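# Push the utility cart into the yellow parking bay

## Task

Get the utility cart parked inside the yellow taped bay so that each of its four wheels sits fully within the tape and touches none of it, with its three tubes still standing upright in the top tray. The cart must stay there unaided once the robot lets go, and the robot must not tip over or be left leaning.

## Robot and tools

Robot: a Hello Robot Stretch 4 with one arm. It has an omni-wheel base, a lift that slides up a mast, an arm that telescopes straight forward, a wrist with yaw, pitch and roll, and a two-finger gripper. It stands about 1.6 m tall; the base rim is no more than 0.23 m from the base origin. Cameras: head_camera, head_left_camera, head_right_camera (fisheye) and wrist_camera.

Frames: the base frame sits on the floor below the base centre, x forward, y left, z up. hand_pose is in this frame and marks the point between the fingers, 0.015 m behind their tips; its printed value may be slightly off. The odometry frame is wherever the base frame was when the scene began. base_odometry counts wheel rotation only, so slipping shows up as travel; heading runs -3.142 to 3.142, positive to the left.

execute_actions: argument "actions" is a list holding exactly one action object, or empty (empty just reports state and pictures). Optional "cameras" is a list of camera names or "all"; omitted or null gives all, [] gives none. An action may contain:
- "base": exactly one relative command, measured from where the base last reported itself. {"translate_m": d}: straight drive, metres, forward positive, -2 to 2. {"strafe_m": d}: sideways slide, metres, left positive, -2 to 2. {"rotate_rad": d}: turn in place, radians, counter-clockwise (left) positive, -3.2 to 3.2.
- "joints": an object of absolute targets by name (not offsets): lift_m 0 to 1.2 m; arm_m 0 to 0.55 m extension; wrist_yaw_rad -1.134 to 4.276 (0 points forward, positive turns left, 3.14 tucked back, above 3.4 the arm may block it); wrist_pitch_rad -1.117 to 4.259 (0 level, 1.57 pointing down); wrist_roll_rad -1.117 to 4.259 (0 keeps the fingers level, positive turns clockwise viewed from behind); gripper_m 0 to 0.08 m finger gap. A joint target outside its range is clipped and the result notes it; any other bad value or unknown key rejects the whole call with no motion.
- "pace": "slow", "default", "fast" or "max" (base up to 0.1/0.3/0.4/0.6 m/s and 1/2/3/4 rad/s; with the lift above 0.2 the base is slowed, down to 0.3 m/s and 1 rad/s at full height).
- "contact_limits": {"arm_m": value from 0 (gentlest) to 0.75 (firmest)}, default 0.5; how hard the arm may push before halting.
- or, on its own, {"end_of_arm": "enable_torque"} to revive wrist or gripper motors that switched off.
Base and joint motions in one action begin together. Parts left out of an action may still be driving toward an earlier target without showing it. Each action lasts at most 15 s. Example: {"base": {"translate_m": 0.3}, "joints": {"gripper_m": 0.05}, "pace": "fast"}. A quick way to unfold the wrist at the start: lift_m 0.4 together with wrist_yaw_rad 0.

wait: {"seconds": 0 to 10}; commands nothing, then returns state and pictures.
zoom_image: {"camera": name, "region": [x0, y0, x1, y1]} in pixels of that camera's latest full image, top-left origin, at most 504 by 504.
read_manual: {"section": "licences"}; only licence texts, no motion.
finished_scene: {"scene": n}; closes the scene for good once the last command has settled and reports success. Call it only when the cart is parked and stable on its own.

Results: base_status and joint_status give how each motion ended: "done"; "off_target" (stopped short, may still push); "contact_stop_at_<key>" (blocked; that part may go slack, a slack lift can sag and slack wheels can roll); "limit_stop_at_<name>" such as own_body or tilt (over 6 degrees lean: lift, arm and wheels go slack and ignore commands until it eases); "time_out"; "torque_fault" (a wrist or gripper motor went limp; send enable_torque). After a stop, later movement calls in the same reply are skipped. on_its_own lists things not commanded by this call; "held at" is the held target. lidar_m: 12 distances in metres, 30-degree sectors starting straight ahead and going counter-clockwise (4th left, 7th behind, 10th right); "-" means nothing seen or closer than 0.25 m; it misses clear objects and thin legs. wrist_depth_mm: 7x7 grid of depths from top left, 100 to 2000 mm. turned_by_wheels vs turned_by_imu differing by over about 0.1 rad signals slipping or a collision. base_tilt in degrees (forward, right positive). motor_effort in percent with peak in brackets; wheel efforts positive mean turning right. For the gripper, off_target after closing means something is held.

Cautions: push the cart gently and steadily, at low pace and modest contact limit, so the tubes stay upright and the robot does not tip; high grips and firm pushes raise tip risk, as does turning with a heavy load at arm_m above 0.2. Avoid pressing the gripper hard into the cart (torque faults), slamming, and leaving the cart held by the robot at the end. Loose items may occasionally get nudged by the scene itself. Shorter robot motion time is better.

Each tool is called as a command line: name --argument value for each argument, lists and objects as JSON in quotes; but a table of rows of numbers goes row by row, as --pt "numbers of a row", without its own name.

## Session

execute_actions --actions '[]'

Scene clock: 0.00 s.
base_odometry: x=+0.000 y=+0.000 heading=+0.000 (m, m, rad; odometry frame)
turned_by_wheels: +0.000 (rad since the last result)
turned_by_imu: +0.000 (rad since the last result)
base_tilt: forward=+0.0 right=-0.4 (deg)
lidar_m: 1.90 0.87 0.66 0.64 0.69 1.89 1.82 1.96 1.11 1.12 2.59 1.68
base_status: not commanded
joint_positions: lift_m=+0.218 arm_m=+0.000 wrist_yaw_rad=+3.113 wrist_pitch_rad=-0.002 wrist_roll_rad=-0.003 gripper_m=+0.040
joint_status: not commanded
motor_effort: lift_m=+20 arm_m=+0 wrist_yaw_rad=+1 wrist_pitch_rad=-9 wrist_roll_rad=+1 gripper_m=+2 wheel_0=+0 wheel_1=-1 wheel_2=+0 (%)
hand_pose: x=-0.0389 y=+0.0934 z=+0.3966 quat_wxyz=(+0.014, +0.001, -0.002, +1.000) (m; base frame)
wrist_depth_mm: - 141 1118 1921 1863 1808 1863 / - 119 160 1921 1808 1863 1808 / - 121 163 1921 1863 1863 1808 / 140 140 230 1921 1863 1808 1863 / 1863 1983 1921 1921 1863 1808 1808 / 1229 1366 1464 1576 1537 1576 1618 / 931 - - 1025 121 1098 1078
pictures: head_camera, head_left_camera, head_right_camera, wrist_camera
camera_calibration (this result's frames):
wrist_camera: T_world_to_cam=[[-0.00300128, 0.998706, 0.0507637, -0.112664], [-0.0298805, 0.0506517, -0.998269, 0.447878], [-0.999549, -0.00451293, 0.0296898, 0.0991503], [0, 0, 0, 1]] pos_world=[0.11215, 0.0902802, 0.449878]
Images, in order (width x height): head_camera 420x560, head_left_camera 420x672, head_right_camera 420x672, wrist_camera 616x392.

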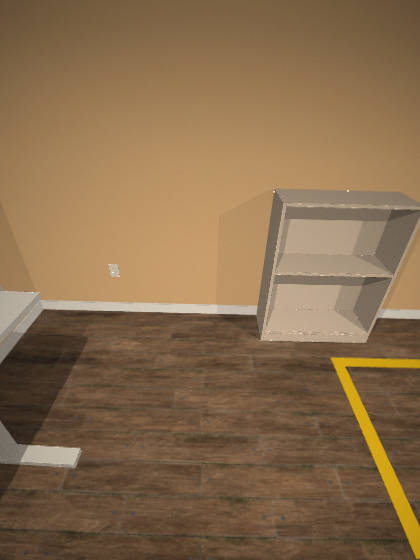

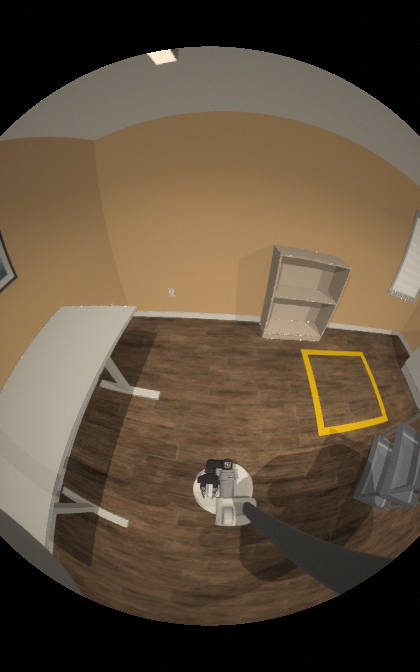

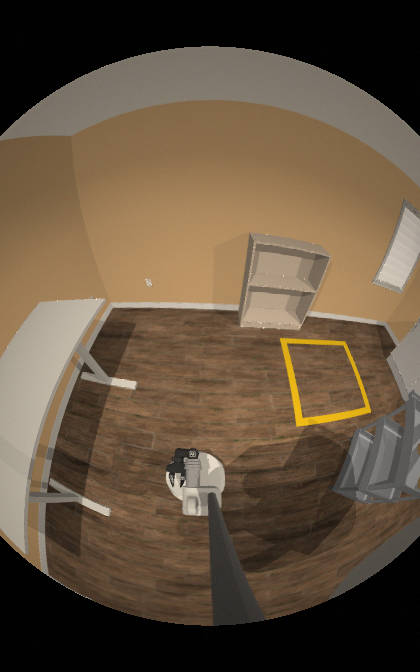

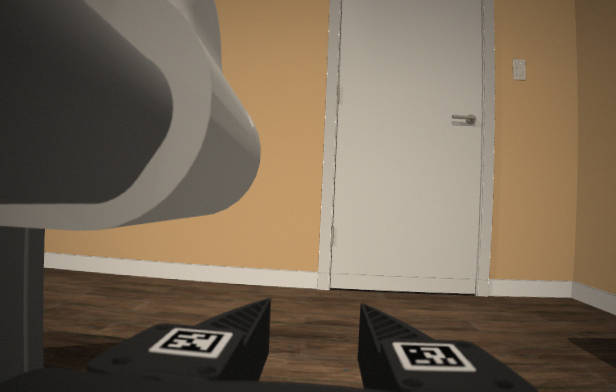

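execute_actions --actions '[{"base": {"rotate_rad": -1.35}, "joints": {"lift_m": 0.4, "wrist_yaw_rad": 0.0, "gripper_m": 0.08}}]'

Scene clock: 4.33 s.
base_odometry: x=+0.000 y=+0.000 heading=-1.350 (m, m, rad; odometry frame)
turned_by_wheels: -1.350 (rad since the last result)
turned_by_imu: -1.335 (rad since the last result)
base_tilt: forward=-0.1 right=-0.4 (deg)
lidar_m: 1.28 1.89 1.66 1.92 0.74 0.64 0.64 0.77 1.81 1.84 2.15 1.11
base_status: done
joint_positions: lift_m=+0.400 arm_m=+0.000 wrist_yaw_rad=+0.001 wrist_pitch_rad=-0.002 wrist_roll_rad=-0.003 gripper_m=+0.080
joint_status: all done
motor_effort: lift_m=+24(28) arm_m=+0(0) wrist_yaw_rad=-3(8) wrist_pitch_rad=-9(10) wrist_roll_rad=+1(2) gripper_m=+2(2) wheel_0=+1(5) wheel_1=+1(5) wheel_2=+0(7) (%)
hand_pose: x=+0.3840 y=-0.0873 z=+0.5782 quat_wxyz=(+1.000, -0.002, -0.001, +0.000) (m; base frame)
wrist_depth_mm: 1921 - - - - - - / 1921 - - - - - - / 1921 - - - 1078 842 917 / 1983 - - - - - - / 1921 - - - 1060 831 976 / 1808 1921 1863 - - 1281 - / - - 699 1366 976 106 -
pictures: head_camera, head_left_camera, head_right_camera, wrist_camera
camera_calibration (this result's frames):
wrist_camera: T_world_to_cam=[[0.0320391, -0.998196, 0.0507669, -0.127887], [0.0313293, -0.049765, -0.998269, 0.618728], [0.998995, 0.0335741, 0.0296783, -0.248443], [0, 0, 0, 1]] pos_world=[0.232906, -0.0885243, 0.631523]
Images, in order (width x height): head_camera 420x560, head_left_camera 420x672, head_right_camera 420x672, wrist_camera 616x392.

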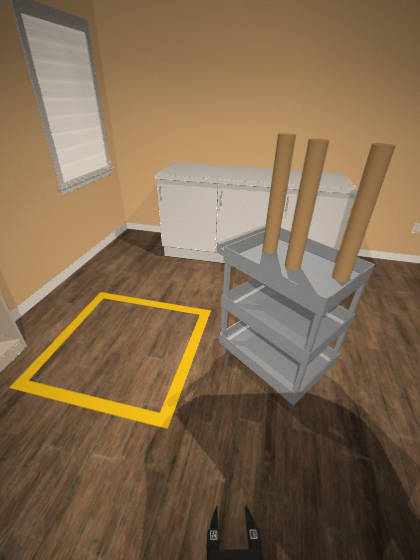

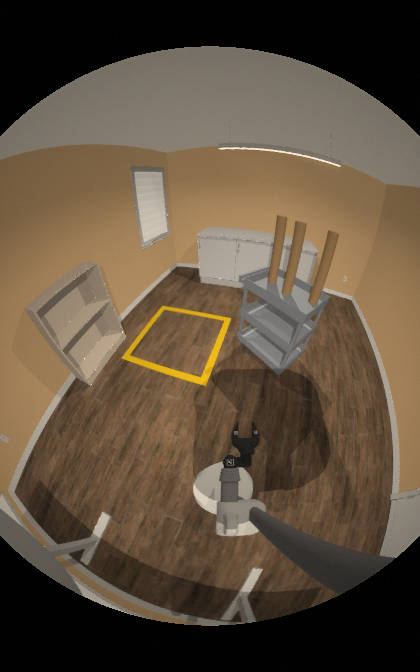

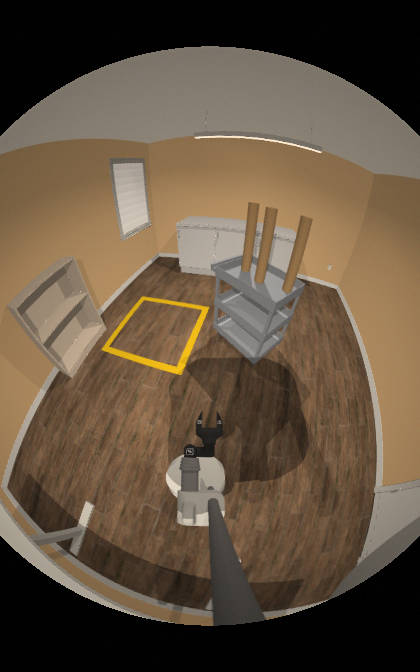

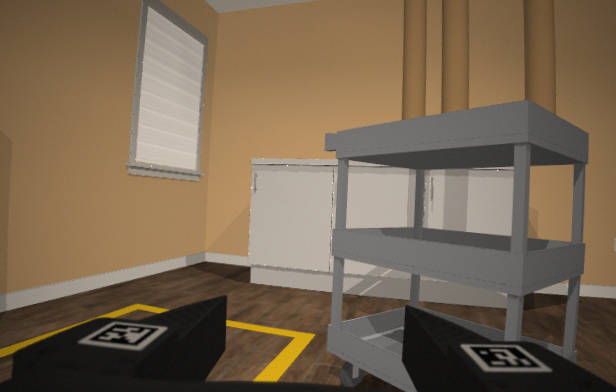

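zoom_image --camera "head_camera" --region '[200, 210, 400, 420]'

zoom_image --camera "head_camera" --region '[0, 280, 230, 440]'

Region (200, 210, 400, 420) of head_camera's 420x560 image, scaled by 2.400, with more detail than that image has; it fills the left 480 columns of this view, and the rest is white.

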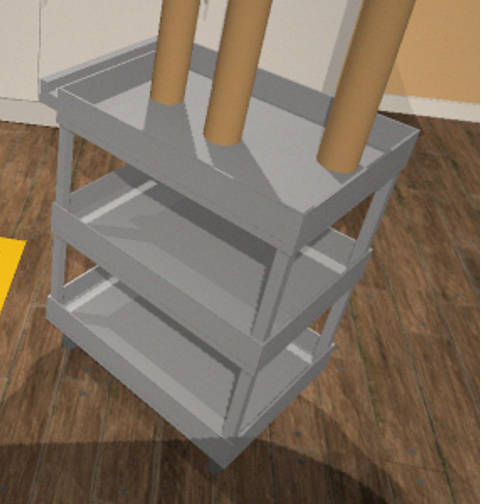

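Region (0, 280, 230, 440) of head_camera's 420x560 image, scaled by 2.191, with more detail than that image has; it fills the top 351 rows of this view, and the rest is white.

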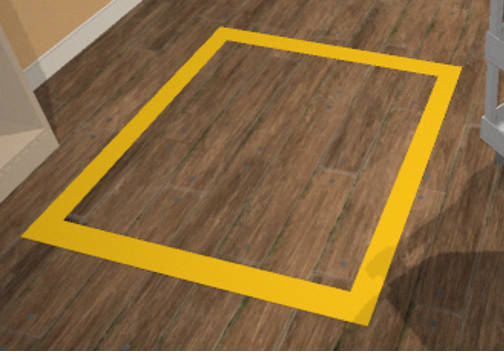

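execute_actions --actions '[{"base": {"translate_m": 0.687}, "joints": {"lift_m": 0.16, "arm_m": 0.05}, "pace": "fast"}]' --cameras '[]'

execute_actions --actions '[{"base": {"strafe_m": 0.144}, "pace": "fast"}]' --cameras '[]'

execute_actions --actions '[{"base": {"rotate_rad": -0.285}, "joints": {"arm_m": 0.22}}]'

Scene clock: 62.20 s.
base_odometry: x=+0.151 y=-0.670 heading=-1.350 (m, m, rad; odometry frame)
turned_by_wheels: +0.000 (rad since the last result)
turned_by_imu: -0.001 (rad since the last result)
base_tilt: forward=+0.0 right=-0.5 (deg)
lidar_m: 0.72 2.03 1.44 1.44 2.03 1.31 1.32 1.60 2.03 2.03 0.58 0.57
base_status: done
joint_positions: lift_m=+0.160 arm_m=+0.049 wrist_yaw_rad=+0.000 wrist_pitch_rad=-0.002 wrist_roll_rad=-0.003 gripper_m=+0.080
joint_status: all done
motor_effort: lift_m=+16(23) arm_m=+8(9) wrist_yaw_rad=-1(2) wrist_pitch_rad=-9(8) wrist_roll_rad=+1(1) gripper_m=+3(3) wheel_0=-1(7) wheel_1=+0(5) wheel_2=+1(11) (%)
hand_pose: x=+0.4321 y=-0.0874 z=+0.3389 quat_wxyz=(+1.000, -0.002, -0.001, +0.000) (m; base frame)
wrist_depth_mm: 1661 - - - - - 668 / 1708 - - - 459 347 301 / 1808 - - 1756 445 362 309 / 1756 - - 1756 1618 1537 1464 / 1661 - 1863 1808 1576 1576 1464 / 1118 1182 1138 1336 477 715 699 / - - 469 891 418 106 -
pictures: none
No camera images: the call's "cameras" was empty. Leave "cameras" out to get every camera's image.

Scene clock: 63.67 s.
base_odometry: x=+0.291 y=-0.639 heading=-1.350 (m, m, rad; odometry frame)
turned_by_wheels: +0.000 (rad since the last result)
turned_by_imu: +0.001 (rad since the last result)
base_tilt: forward=+0.0 right=-0.4 (deg)
lidar_m: 2.04 1.86 1.30 1.28 1.87 1.26 1.28 1.52 2.15 2.16 0.69 0.70
base_status: done
joint_positions: lift_m=+0.160 arm_m=+0.049 wrist_yaw_rad=+0.000 wrist_pitch_rad=-0.002 wrist_roll_rad=-0.003 gripper_m=+0.080
joint_status: not commanded
motor_effort: lift_m=+16(17) arm_m=+9(8) wrist_yaw_rad=+0(0) wrist_pitch_rad=-7(10) wrist_roll_rad=+0(1) gripper_m=+0(3) wheel_0=+0(11) wheel_1=-1(12) wheel_2=+1(1) (%)
hand_pose: x=+0.4321 y=-0.0874 z=+0.3389 quat_wxyz=(+1.000, -0.002, -0.001, +0.000) (m; base frame)
wrist_depth_mm: 1537 - - - - - - / 1576 - - - - 1618 410 / 1618 - - 1808 1661 459 397 / 1618 - - 1863 1661 1537 1098 / 1576 1983 - 1808 1708 1576 1499 / 1118 1205 1160 1281 1336 1229 707 / - - 466 878 809 106 -
pictures: none
No camera images: the call's "cameras" was empty. Leave "cameras" out to get every camera's image.

Scene clock: 65.27 s.
base_odometry: x=+0.291 y=-0.639 heading=-1.635 (m, m, rad; odometry frame)
turned_by_wheels: -0.285 (rad since the last result)
turned_by_imu: -0.282 (rad since the last result)
base_tilt: forward=+0.1 right=-0.6 (deg)
lidar_m: 0.75 2.11 1.34 1.29 1.66 1.32 1.28 1.32 2.24 2.16 0.70 0.69
base_status: done
joint_positions: lift_m=+0.160 arm_m=+0.218 wrist_yaw_rad=+0.000 wrist_pitch_rad=-0.002 wrist_roll_rad=-0.003 gripper_m=+0.080
joint_status: all done
motor_effort: lift_m=+16(16) arm_m=+9(9) wrist_yaw_rad=-1(0) wrist_pitch_rad=-9(9) wrist_roll_rad=+1(1) gripper_m=+1(1) wheel_0=-1(5) wheel_1=-1(9) wheel_2=+1(7) (%)
hand_pose: x=+0.6021 y=-0.0874 z=+0.3389 quat_wxyz=(+1.000, -0.002, -0.001, +0.000) (m; base frame)
wrist_depth_mm: - - - - 309 258 232 / - - 1576 351 298 257 233 / - 1576 1576 359 340 314 297 / - 1576 1576 1576 1576 1576 - / - 1618 1661 1576 1576 1618 - / 1138 1182 1160 1098 691 683 1366 / - - 466 433 484 106 -
pictures: head_camera, head_left_camera, head_right_camera, wrist_camera
camera_calibration (this result's frames):
wrist_camera: T_world_to_cam=[[0.0314744, -0.998214, 0.050768, -0.12251], [0.0313295, -0.0497829, -0.998269, 0.373023], [0.999013, 0.0330104, 0.0297067, -0.459301], [0, 0, 0, 1]] pos_world=[0.451017, -0.0885591, 0.392241]
Images, in order (width x height): head_camera 420x560, head_left_camera 420x672, head_right_camera 420x672, wrist_camera 616x392.

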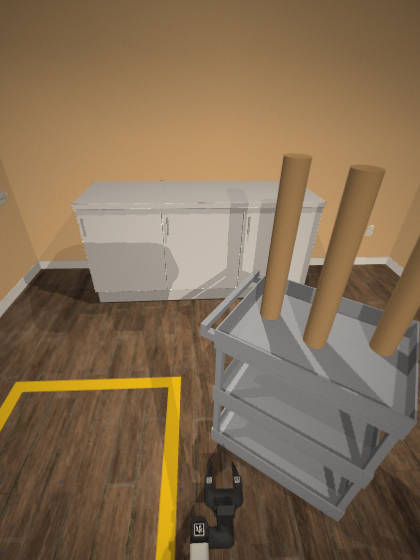

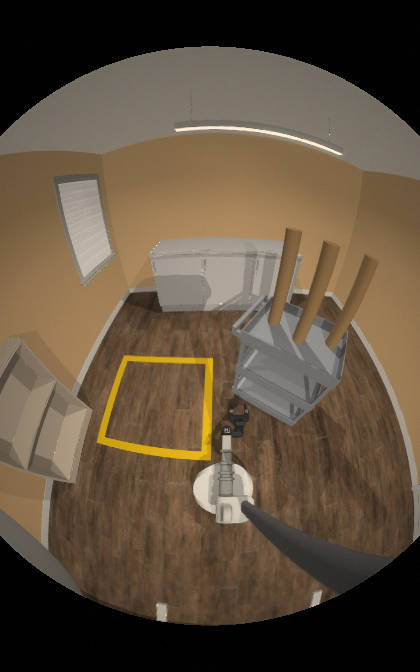

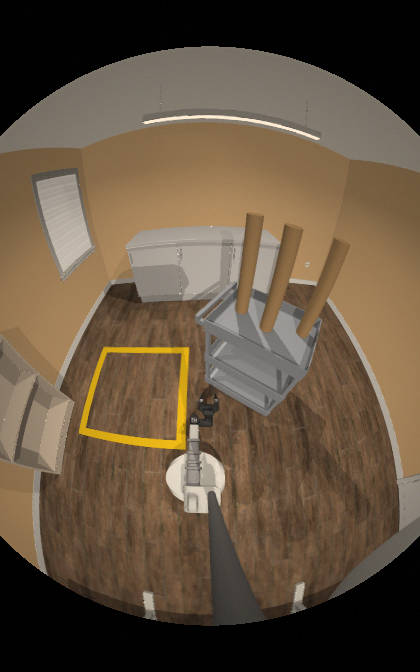

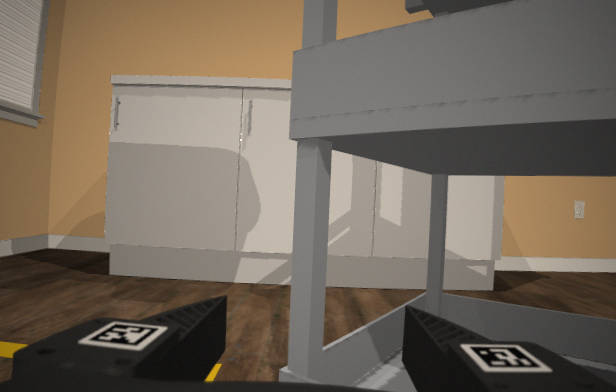

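execute_actions --actions '[{"joints": {"arm_m": 0.47}, "contact_limits": {"arm_m": 0.2}}]' --cameras '["wrist_camera", "head_camera"]'

Scene clock: 75.33 s.
base_odometry: x=+0.291 y=-0.639 heading=-1.635 (m, m, rad; odometry frame)
turned_by_wheels: +0.000 (rad since the last result)
turned_by_imu: +0.001 (rad since the last result)
base_tilt: forward=+0.0 right=-0.5 (deg)
lidar_m: 0.73 2.10 1.37 1.28 1.67 1.30 1.29 1.30 2.25 2.17 0.71 0.69
base_status: not commanded
joint_positions: lift_m=+0.160 arm_m=+0.469 wrist_yaw_rad=+0.000 wrist_pitch_rad=-0.002 wrist_roll_rad=-0.003 gripper_m=+0.080
joint_status: all done
motor_effort: lift_m=+16(16) arm_m=+9(9) wrist_yaw_rad=-1(0) wrist_pitch_rad=-8(10) wrist_roll_rad=+1(1) gripper_m=+1(3) wheel_0=+0(0) wheel_1=-1(1) wheel_2=+1(1) (%)
contact_limits: arm_m 0.2
hand_pose: x=+0.8521 y=-0.0874 z=+0.3389 quat_wxyz=(+1.000, -0.002, -0.001, +0.000) (m; base frame)
wrist_depth_mm: - - - 107 121 119 - / - 1308 1366 108 176 171 172 / - 1308 1308 108 1336 317 322 / - 1336 1336 107 1366 1366 1983 / 1756 1308 1336 107 1336 1336 1921 / 1118 1182 144 107 1336 1205 1366 / - - 122 107 809 106 -
pictures: head_camera, wrist_camera
camera_calibration (this result's frames):
wrist_camera: T_world_to_cam=[[0.0315445, -0.998212, 0.0507678, -0.130423], [0.0313228, -0.0497808, -0.998269, 0.365195], [0.999011, 0.0330801, 0.0296965, -0.70906], [0, 0, 0, 1]] pos_world=[0.701034, -0.0885548, 0.39224]
Images, in order (width x height): head_camera 420x560, wrist_camera 616x392.

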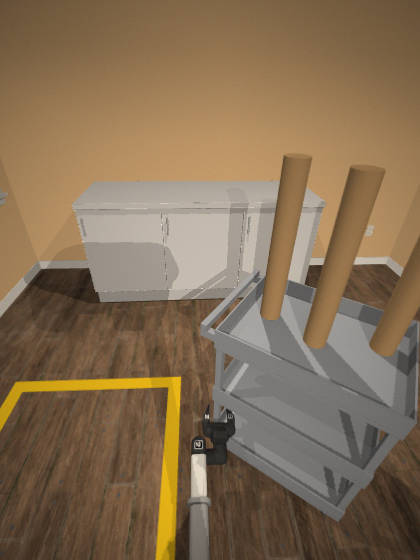

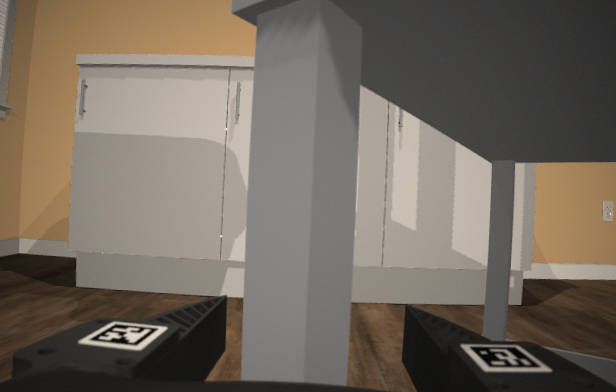

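execute_actions --actions '[{"joints": {"gripper_m": 0.02}, "base": {"strafe_m": 0.006}}]' --cameras '["wrist_camera", "head_camera"]'

Scene clock: 81.30 s.
base_odometry: x=+0.297 y=-0.639 heading=-1.635 (m, m, rad; odometry frame)
turned_by_wheels: +0.000 (rad since the last result)
turned_by_imu: +0.001 (rad since the last result)
base_tilt: forward=+0.0 right=-0.4 (deg)
lidar_m: 0.76 2.09 1.35 1.28 1.65 1.32 1.28 1.34 2.27 2.17 0.70 0.69
base_status: done
joint_positions: lift_m=+0.160 arm_m=+0.469 wrist_yaw_rad=-0.001 wrist_pitch_rad=-0.002 wrist_roll_rad=-0.002 gripper_m=+0.032
joint_status: gripper_m off_target (ended at +0.032, target +0.020)
on_its_own: gripper_m is held at +0.027, not at your +0.020, by its contact guard: the fingers met something
motor_effort: lift_m=+16(16) arm_m=+8(9) wrist_yaw_rad=+2(4) wrist_pitch_rad=-8(7) wrist_roll_rad=-2(2) gripper_m=-32(38) wheel_0=+1(6) wheel_1=+0(5) wheel_2=+0(0) (%)
hand_pose: x=+0.8520 y=-0.0876 z=+0.3389 quat_wxyz=(+1.000, -0.001, -0.001, -0.001) (m; base frame)
wrist_depth_mm: - - - 108 119 120 - / - 1336 1308 107 163 171 172 / - 1336 1336 107 1336 317 322 / - 1308 1336 108 1366 1336 1983 / 1756 1336 1336 108 1336 1336 1921 / 1118 1160 1255 107 1308 1229 1366 / 809 - - 107 105 445 427
pictures: head_camera, wrist_camera
camera_calibration (this result's frames):
wrist_camera: T_world_to_cam=[[0.0303388, -0.998288, 0.0500033, -0.129398], [0.0312448, -0.0490547, -0.998307, 0.365323], [0.999051, 0.0318498, 0.029703, -0.709124], [0, 0, 0, 1]] pos_world=[0.700963, -0.0886703, 0.392238]
Images, in order (width x height): head_camera 420x560, wrist_camera 616x392.

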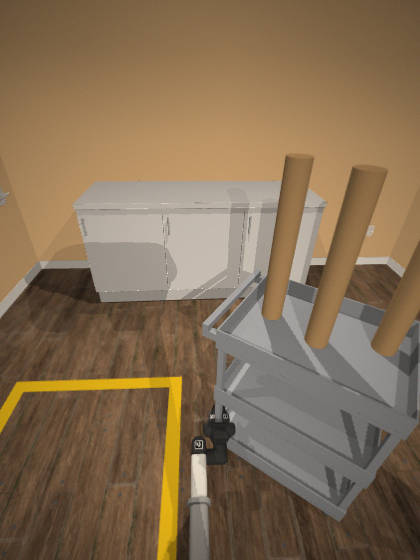

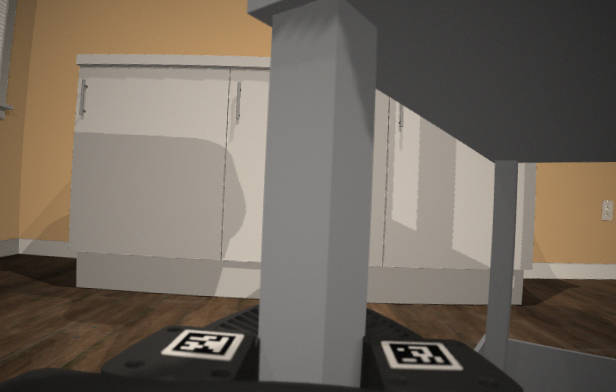

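Gripped. Now pull by strafing left slowly, in stages.

execute_actions --actions '[{"base": {"strafe_m": 0.35}, "pace": "slow"}]'

Scene clock: 88.10 s.
base_odometry: x=+0.646 y=-0.662 heading=-1.636 (m, m, rad; odometry frame)
turned_by_wheels: -0.001 (rad since the last result)
turned_by_imu: -0.003 (rad since the last result)
base_tilt: forward=+0.0 right=-0.4 (deg)
lidar_m: 0.76 1.80 0.98 0.93 0.98 1.74 1.29 1.32 2.59 2.52 0.70 0.68
base_status: done
joint_positions: lift_m=+0.160 arm_m=+0.469 wrist_yaw_rad=-0.006 wrist_pitch_rad=-0.002 wrist_roll_rad=-0.002 gripper_m=+0.032
joint_status: not commanded
on_its_own: gripper_m is held at +0.027, not at your +0.020, by its contact guard: the fingers met something; wrist_yaw_rad is at rest, and its effort (+17) is outside its rest range (-13 to +13)
motor_effort: lift_m=+16(16) arm_m=+8(8) wrist_yaw_rad=+17(23) wrist_pitch_rad=-10(9) wrist_roll_rad=-1(2) gripper_m=-33(32) wheel_0=-4(15) wheel_1=+0(3) wheel_2=-4(8) (%)
hand_pose: x=+0.8516 y=-0.0887 z=+0.3389 quat_wxyz=(+1.000, -0.001, -0.001, -0.003) (m; base frame)
wrist_depth_mm: 1708 1983 1921 107 119 120 - / 1808 1863 1308 107 163 171 173 / 1808 1983 1336 107 1336 317 324 / 1863 1983 1308 107 1366 1366 1336 / 1756 1921 1308 108 1336 1336 1336 / 1118 1160 1229 107 1336 1205 1336 / 798 - - 106 105 445 430
pictures: head_camera, head_left_camera, head_right_camera, wrist_camera
camera_calibration (this result's frames):
wrist_camera: T_world_to_cam=[[0.0253559, -0.998425, 0.0500544, -0.12623], [0.0307552, -0.0492677, -0.998312, 0.365632], [0.999205, 0.0268525, 0.0294575, -0.709168], [0, 0, 0, 1]] pos_world=[0.70056, -0.0889739, 0.392223]
Images, in order (width x height): head_camera 420x560, head_left_camera 420x672, head_right_camera 420x672, wrist_camera 616x392.

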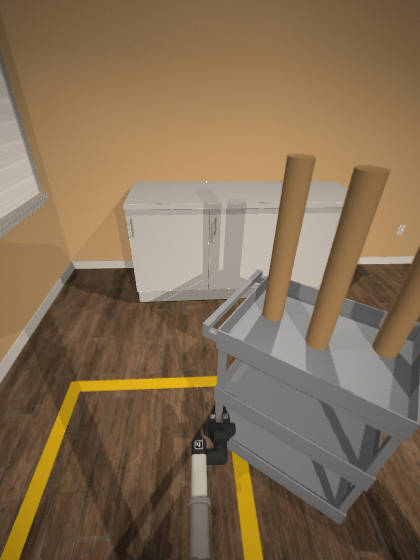

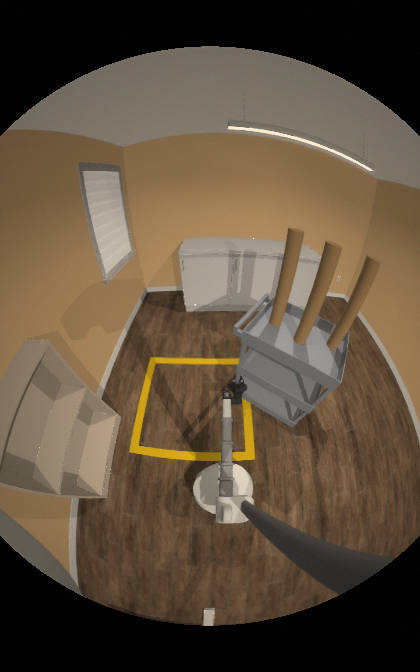

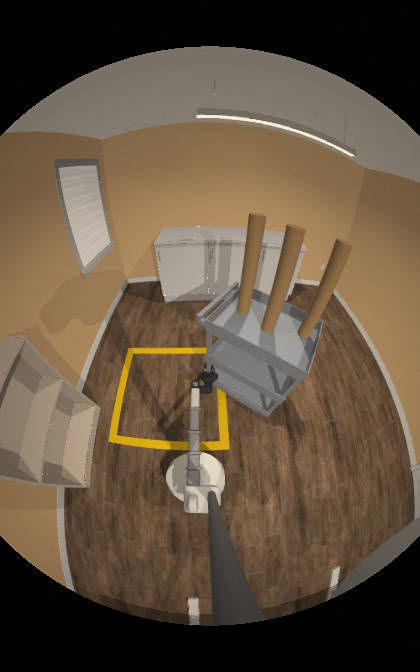

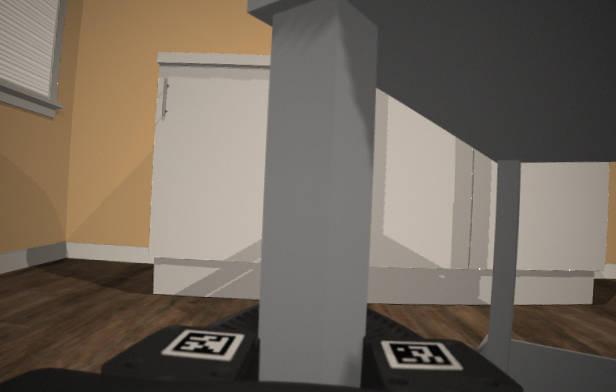

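zoom_image --camera "head_camera" --region '[0, 300, 300, 560]'

zoom_image --camera "head_left_camera" --region '[60, 290, 360, 530]'

Region (0, 300, 300, 560) of head_camera's 420x560 image, scaled by 1.680, with more detail than that image has; it fills the top 437 rows of this view, and the rest is white.

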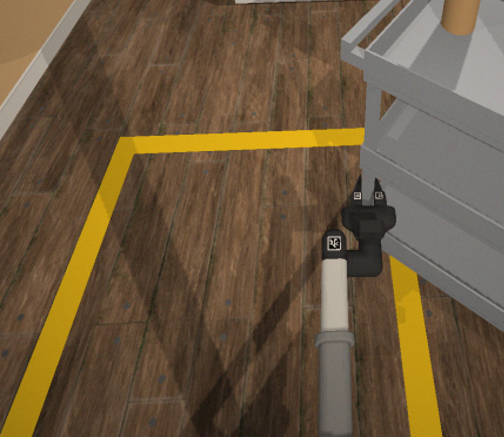

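Region (60, 290, 360, 530) of head_left_camera's 420x672 image, scaled by 1.680, with more detail than that image has; it fills the top 403 rows of this view, and the rest is white.

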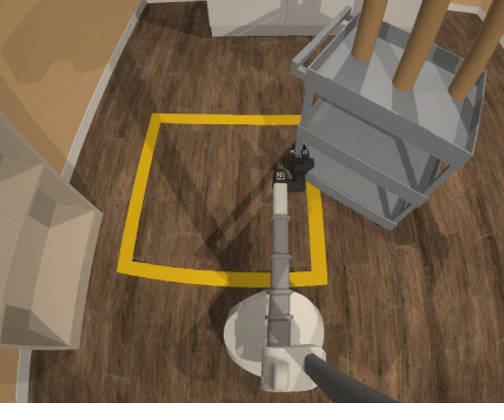

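execute_actions --actions '[{"base": {"strafe_m": 0.33}, "pace": "slow"}]' --cameras '["head_camera"]'

execute_actions --actions '[{"base": {"strafe_m": 0.15}, "joints": {"arm_m": 0.35}, "pace": "slow"}]'

Scene clock: 117.63 s.
base_odometry: x=+0.976 y=-0.684 heading=-1.636 (m, m, rad; odometry frame)
turned_by_wheels: -0.001 (rad since the last result)
turned_by_imu: -0.003 (rad since the last result)
base_tilt: forward=+0.0 right=-0.5 (deg)
lidar_m: 0.77 1.33 0.63 0.60 0.62 1.28 1.25 1.33 1.84 2.85 0.68 0.68
base_status: done
joint_positions: lift_m=+0.160 arm_m=+0.469 wrist_yaw_rad=-0.006 wrist_pitch_rad=-0.002 wrist_roll_rad=-0.003 gripper_m=+0.032
joint_status: not commanded
on_its_own: gripper_m is held at +0.027, not at your +0.020, by its contact guard: the fingers met something; wrist_yaw_rad is at rest, and its effort (+17) is outside its rest range (-13 to +13)
motor_effort: lift_m=+17(16) arm_m=+8(8) wrist_yaw_rad=+17(25) wrist_pitch_rad=-7(9) wrist_roll_rad=+0(2) gripper_m=-33(33) wheel_0=-4(17) wheel_1=+0(5) wheel_2=-4(8) (%)
hand_pose: x=+0.8516 y=-0.0887 z=+0.3389 quat_wxyz=(+1.000, -0.001, -0.001, -0.003) (m; base frame)
wrist_depth_mm: 1336 1921 1921 107 120 120 - / 1366 1983 1921 107 164 171 173 / 1397 1921 1921 107 1336 322 324 / 1430 1921 1921 108 1308 1336 1336 / 1430 1863 1921 107 1308 1336 1336 / 1118 1182 1229 107 1336 1229 1366 / 809 - - 106 105 442 427
pictures: head_camera
Images, in order (width x height): head_camera 420x560.

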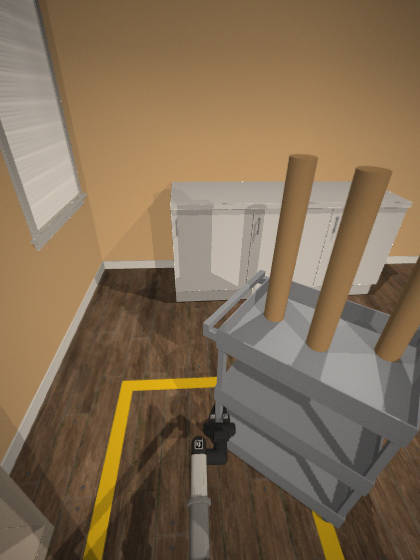

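Scene clock: 120.27 s.
base_odometry: x=+1.125 y=-0.693 heading=-1.637 (m, m, rad; odometry frame)
turned_by_wheels: -0.001 (rad since the last result)
turned_by_imu: -0.001 (rad since the last result)
base_tilt: forward=+0.0 right=-0.4 (deg)
lidar_m: 0.67 0.67 0.49 0.44 0.48 1.06 1.33 1.30 1.81 3.01 0.72 0.63
base_status: done
joint_positions: lift_m=+0.160 arm_m=+0.351 wrist_yaw_rad=-0.004 wrist_pitch_rad=-0.001 wrist_roll_rad=-0.003 gripper_m=+0.031
joint_status: all done
on_its_own: gripper_m is held at +0.027, not at your +0.020, by its contact guard: the fingers met something
motor_effort: lift_m=+16(16) arm_m=-8(11) wrist_yaw_rad=+11(21) wrist_pitch_rad=-9(10) wrist_roll_rad=+0(0) gripper_m=-26(33) wheel_0=-5(15) wheel_1=+0(3) wheel_2=-3(6) (%)
hand_pose: x=+0.7346 y=-0.0883 z=+0.3388 quat_wxyz=(+1.000, -0.001, -0.001, -0.002) (m; base frame)
wrist_depth_mm: 1138 1661 - 109 121 120 - / 1160 1708 - 109 163 171 173 / 1205 1756 - 108 1430 319 303 / 1205 1756 - 108 1430 1430 1464 / 1205 1708 - 108 1464 1464 1464 / 1078 1182 1229 109 1205 1397 1336 / 798 - - 109 105 462 445
pictures: head_camera, head_left_camera, head_right_camera, wrist_camera
camera_calibration (this result's frames):
wrist_camera: T_world_to_cam=[[0.027327, -0.998349, 0.0505301, -0.124448], [0.0304753, -0.0496935, -0.998299, 0.369334], [0.999162, 0.0288205, 0.029067, -0.59197], [0, 0, 0, 1]] pos_world=[0.583619, -0.0888282, 0.392201]
Images, in order (width x height): head_camera 420x560, head_left_camera 420x672, head_right_camera 420x672, wrist_camera 616x392.

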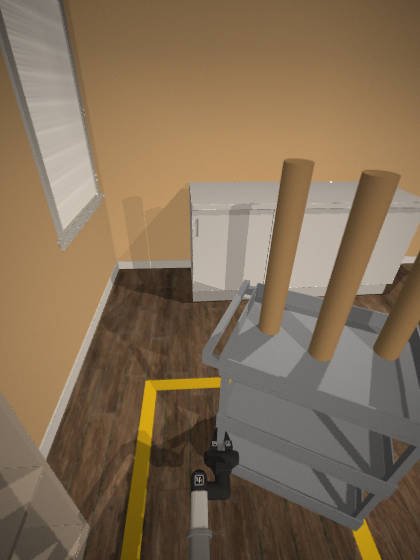

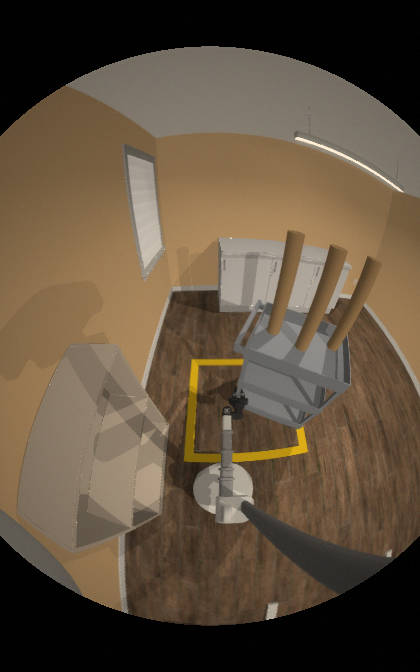

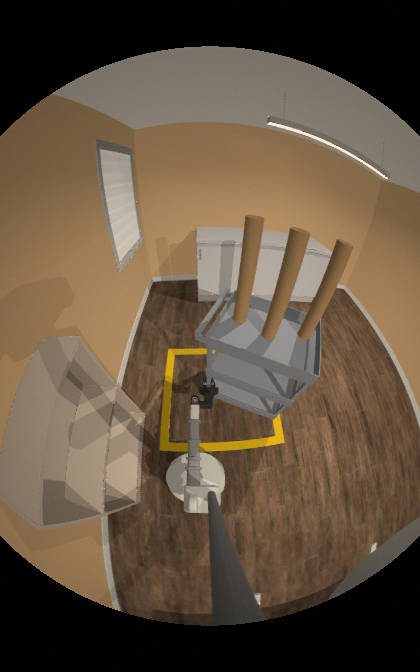

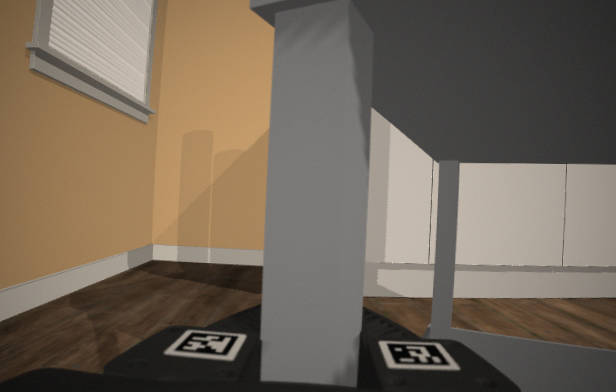

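zoom_image --camera "head_camera" --region '[120, 270, 420, 560]'

Region (120, 270, 420, 560) of head_camera's 420x560 image, scaled by 1.680, with more detail than that image has; it fills the top 487 rows of this view, and the rest is white.

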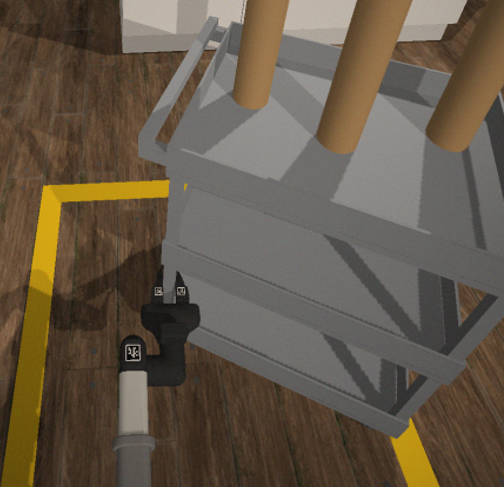

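execute_actions --actions '[{"base": {"strafe_m": 0.16}, "joints": {"arm_m": 0.23}, "pace": "slow"}]'

Scene clock: 141.63 s.
base_odometry: x=+1.285 y=-0.704 heading=-1.637 (m, m, rad; odometry frame)
turned_by_wheels: -0.001 (rad since the last result)
turned_by_imu: +0.000 (rad since the last result)
base_tilt: forward=-0.1 right=-0.5 (deg)
lidar_m: 0.56 0.44 0.31 0.28 0.31 0.84 2.09 1.35 1.80 3.17 0.67 0.57
base_status: done
joint_positions: lift_m=+0.160 arm_m=+0.231 wrist_yaw_rad=-0.004 wrist_pitch_rad=-0.001 wrist_roll_rad=-0.003 gripper_m=+0.029
joint_status: all done
on_its_own: gripper_m is held at +0.027, not at your +0.020, by its contact guard: the fingers met something
motor_effort: lift_m=+16(16) arm_m=-8(10) wrist_yaw_rad=+13(15) wrist_pitch_rad=-11(12) wrist_roll_rad=+0(0) gripper_m=-11(24) wheel_0=-5(13) wheel_1=+0(4) wheel_2=-2(2) (%)
hand_pose: x=+0.6146 y=-0.0883 z=+0.3387 quat_wxyz=(+1.000, -0.001, +0.000, -0.002) (m; base frame)
wrist_depth_mm: 946 1336 - 111 121 120 - / 946 1397 - 110 177 172 173 / 960 1430 - 110 334 317 301 / 991 1464 - 110 1537 1537 1576 / 991 1464 - 110 1537 1537 1576 / 946 1182 1229 109 1205 1336 1336 / 798 878 - 110 105 484 473
pictures: head_camera, head_left_camera, head_right_camera, wrist_camera
camera_calibration (this result's frames):
wrist_camera: T_world_to_cam=[[0.0271031, -0.998352, 0.0505779, -0.121095], [0.0299858, -0.0497617, -0.998311, 0.373186], [0.999183, 0.028574, 0.0285877, -0.471928], [0, 0, 0, 1]] pos_world=[0.463634, -0.0888401, 0.392172]
Images, in order (width x height): head_camera 420x560, head_left_camera 420x672, head_right_camera 420x672, wrist_camera 616x392.

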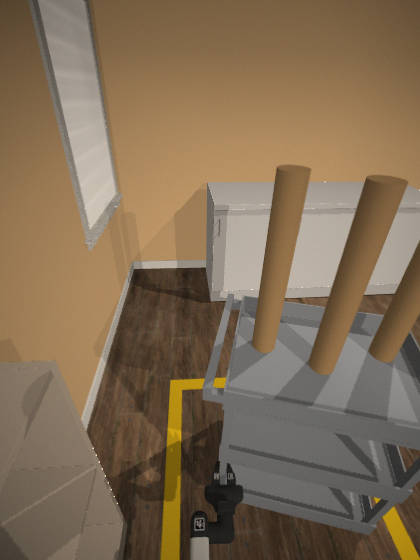

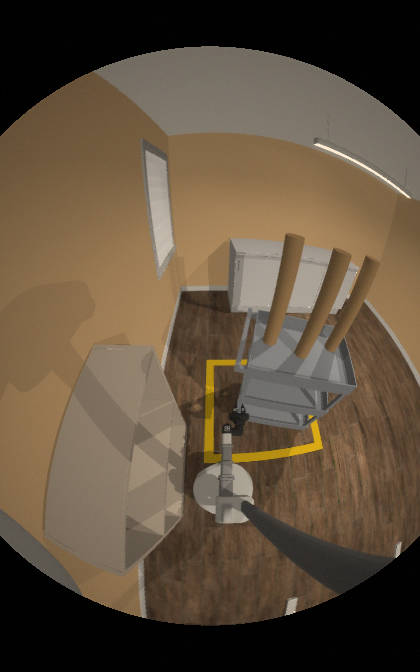

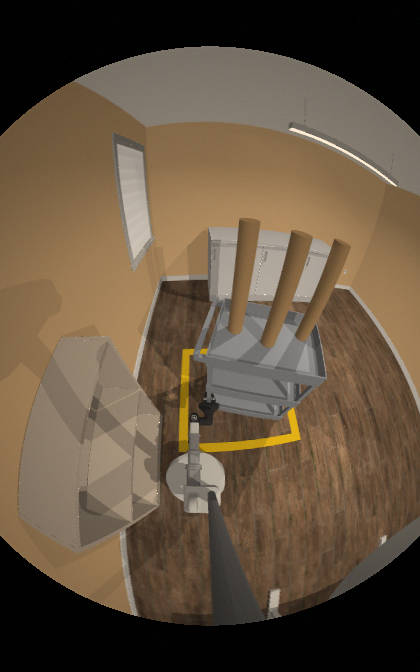

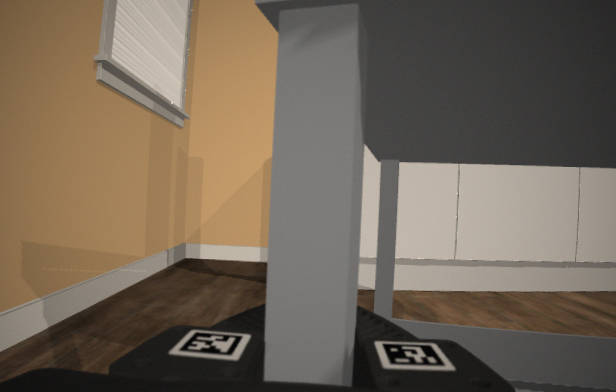

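zoom_image --camera "head_camera" --region '[140, 280, 420, 560]'

Region (140, 280, 420, 560) of head_camera's 420x560 image, scaled by 1.800, with more detail than that image has.

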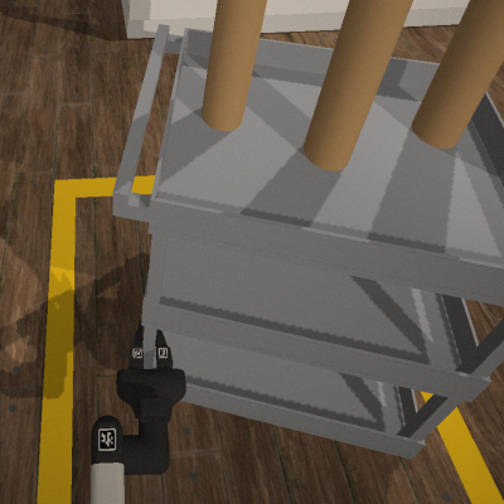

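execute_actions --actions '[{"base": {"rotate_rad": 0.14}, "pace": "slow"}]'

Scene clock: 161.97 s.
base_odometry: x=+1.285 y=-0.704 heading=-1.497 (m, m, rad; odometry frame)
turned_by_wheels: +0.140 (rad since the last result)
turned_by_imu: +0.139 (rad since the last result)
base_tilt: forward=+0.0 right=-0.4 (deg)
lidar_m: 0.54 0.38 0.29 0.29 0.31 0.98 1.36 1.38 2.15 3.16 0.58 0.54
base_status: done
joint_positions: lift_m=+0.160 arm_m=+0.231 wrist_yaw_rad=+0.001 wrist_pitch_rad=-0.001 wrist_roll_rad=-0.003 gripper_m=+0.031
joint_status: not commanded
on_its_own: gripper_m is held at +0.027, not at your +0.020, by its contact guard: the fingers met something
motor_effort: lift_m=+16(16) arm_m=-7(8) wrist_yaw_rad=-3(46) wrist_pitch_rad=-10(11) wrist_roll_rad=+0(0) gripper_m=-24(25) wheel_0=+1(20) wheel_1=+1(9) wheel_2=+1(13) (%)
hand_pose: x=+0.6149 y=-0.0873 z=+0.3387 quat_wxyz=(+1.000, -0.001, +0.000, +0.000) (m; base frame)
wrist_depth_mm: 723 960 1537 112 121 120 - / 723 976 1618 111 166 171 173 / 741 1008 1661 111 1499 319 303 / 750 1025 1708 110 1499 1430 1397 / 750 1025 1708 111 1499 1464 1430 / 750 991 1229 111 1205 1336 1366 / 732 - - 111 105 466 442
pictures: head_camera, head_left_camera, head_right_camera, wrist_camera
camera_calibration (this result's frames):
wrist_camera: T_world_to_cam=[[0.0320611, -0.998205, 0.0505871, -0.123089], [0.0304655, -0.0496136, -0.998304, 0.372994], [0.999021, 0.0335479, 0.0288201, -0.471808], [0, 0, 0, 1]] pos_world=[0.46393, -0.0885338, 0.392186]
Images, in order (width x height): head_camera 420x560, head_left_camera 420x672, head_right_camera 420x672, wrist_camera 616x392.

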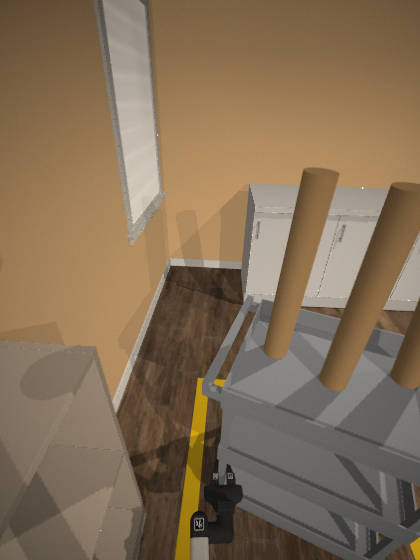

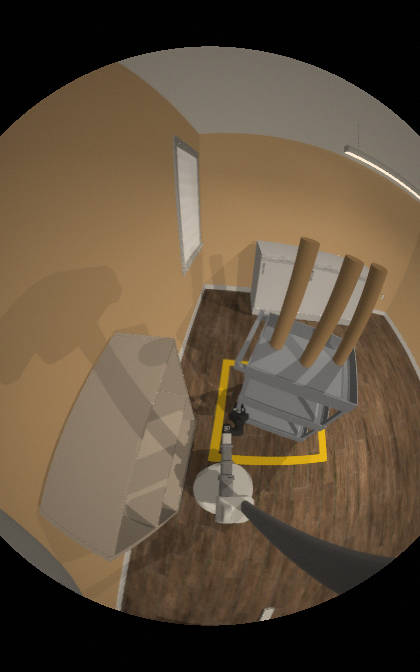

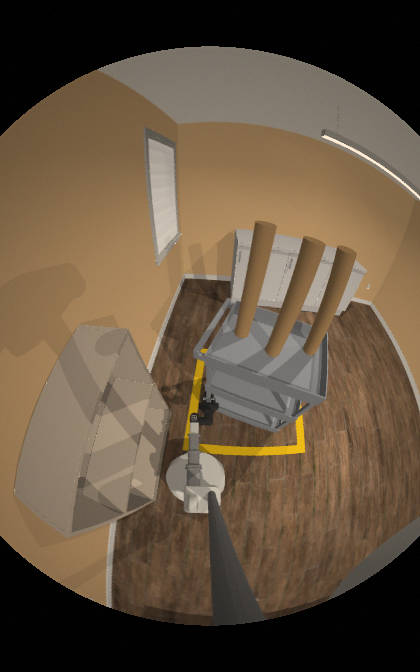

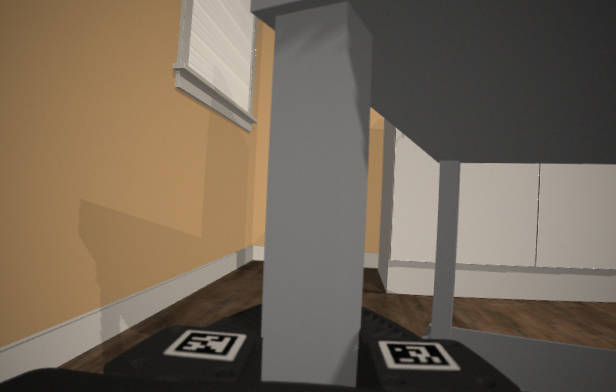

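execute_actions --actions '[{"joints": {"gripper_m": 0.08}}]' --cameras '[]'

execute_actions --actions '[{"joints": {"arm_m": 0.05}}]'

zoom_image --camera "head_right_camera" --region '[150, 300, 350, 500]'

Scene clock: 176.63 s.
base_odometry: x=+1.285 y=-0.704 heading=-1.497 (m, m, rad; odometry frame)
turned_by_wheels: +0.000 (rad since the last result)
turned_by_imu: +0.002 (rad since the last result)
base_tilt: forward=+0.0 right=-0.4 (deg)
lidar_m: 0.54 0.37 0.29 0.28 0.32 0.96 1.35 1.40 2.14 3.15 0.58 0.53
base_status: not commanded
joint_positions: lift_m=+0.160 arm_m=+0.231 wrist_yaw_rad=-0.001 wrist_pitch_rad=-0.002 wrist_roll_rad=-0.003 gripper_m=+0.080
joint_status: all done
motor_effort: lift_m=+20(21) arm_m=-4(5) wrist_yaw_rad=+1(1) wrist_pitch_rad=-8(17) wrist_roll_rad=+1(1) gripper_m=+5(23) wheel_0=+0(0) wheel_1=+1(1) wheel_2=+1(0) (%)
hand_pose: x=+0.6143 y=-0.0875 z=+0.3385 quat_wxyz=(+1.000, -0.002, -0.001, +0.000) (m; base frame)
wrist_depth_mm: 732 960 1576 112 121 119 - / 732 991 1618 111 164 170 172 / 741 1008 1661 111 402 315 298 / 750 1025 1661 110 1464 1464 1430 / 750 1025 1708 111 1499 1464 1430 / 750 917 1160 111 960 1336 1366 / - - 466 111 580 106 -
pictures: none
No camera images: the call's "cameras" was empty. Leave "cameras" out to get every camera's image.

Scene clock: 178.27 s.
base_odometry: x=+1.285 y=-0.704 heading=-1.497 (m, m, rad; odometry frame)
turned_by_wheels: +0.000 (rad since the last result)
turned_by_imu: +0.000 (rad since the last result)
base_tilt: forward=+0.1 right=-0.4 (deg)
lidar_m: 0.53 0.38 0.30 0.27 0.33 0.96 1.35 1.39 2.14 3.16 0.58 0.54
base_status: not commanded
joint_positions: lift_m=+0.160 arm_m=+0.052 wrist_yaw_rad=+0.000 wrist_pitch_rad=-0.002 wrist_roll_rad=-0.003 gripper_m=+0.080
joint_status: all done
motor_effort: lift_m=+21(20) arm_m=-9(10) wrist_yaw_rad=+0(0) wrist_pitch_rad=-9(11) wrist_roll_rad=+1(1) gripper_m=+3(4) wheel_0=-1(0) wheel_1=+1(1) wheel_2=+0(0) (%)
hand_pose: x=+0.4351 y=-0.0874 z=+0.3386 quat_wxyz=(+1.000, -0.002, -0.001, +0.000) (m; base frame)
wrist_depth_mm: 732 991 1618 287 257 230 213 / 750 1025 1661 287 256 230 214 / 759 1042 1708 294 332 307 293 / 768 1060 1708 - 1618 1618 1618 / 778 1060 1756 303 1661 1618 1576 / 778 931 1160 1078 676 640 1366 / - - 466 399 459 106 -
pictures: head_camera, head_left_camera, head_right_camera, wrist_camera
camera_calibration (this result's frames):
wrist_camera: T_world_to_cam=[[0.0313268, -0.998205, 0.0510434, -0.117295], [0.0312886, -0.050064, -0.998256, 0.377878], [0.999019, 0.0328692, 0.0296641, -0.292446], [0, 0, 0, 1]] pos_world=[0.284011, -0.0885534, 0.391881]
Images, in order (width x height): head_camera 420x560, head_left_camera 420x672, head_right_camera 420x672, wrist_camera 616x392.

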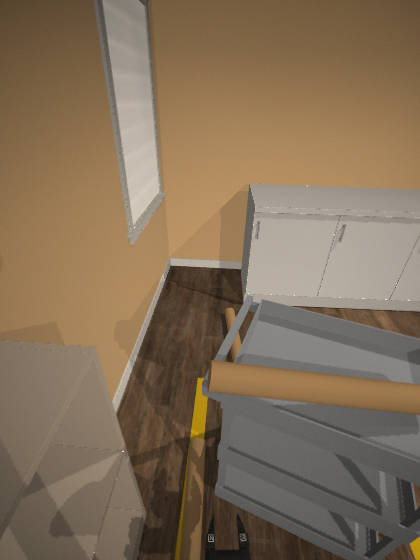

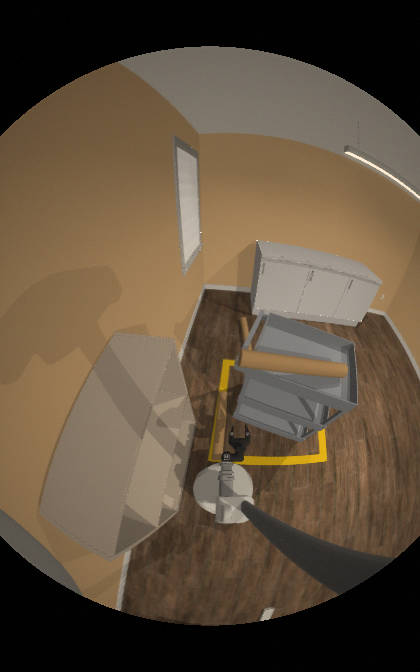

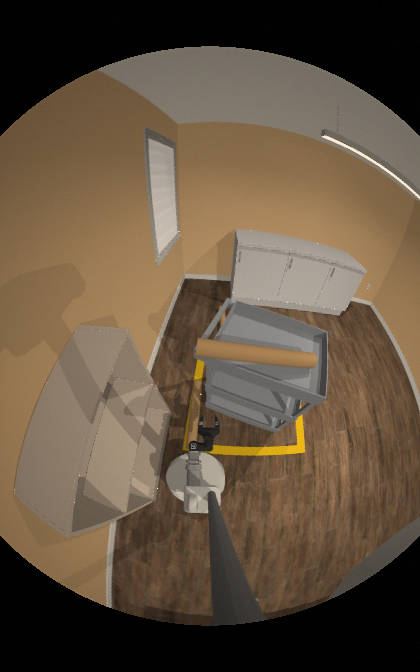

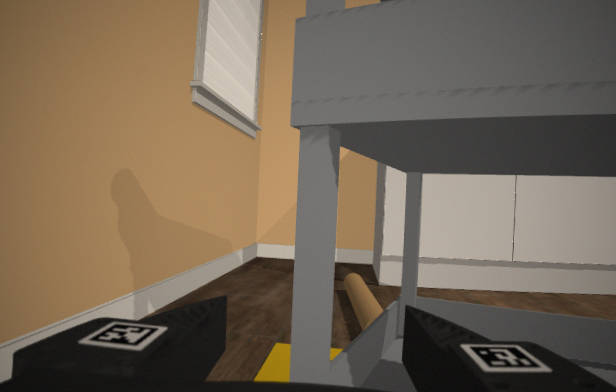

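Region (150, 300, 350, 500) of head_right_camera's 420x672 image, scaled by 2.520, with more detail than that image has.

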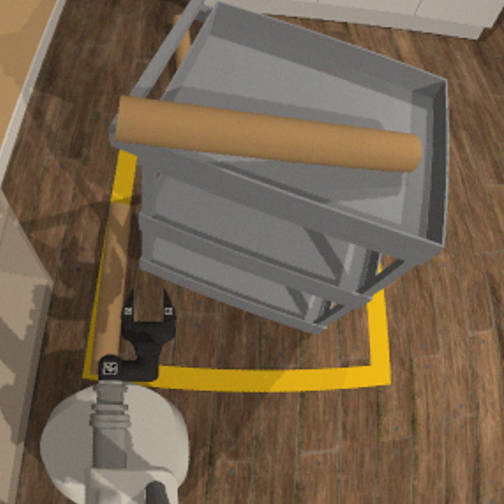

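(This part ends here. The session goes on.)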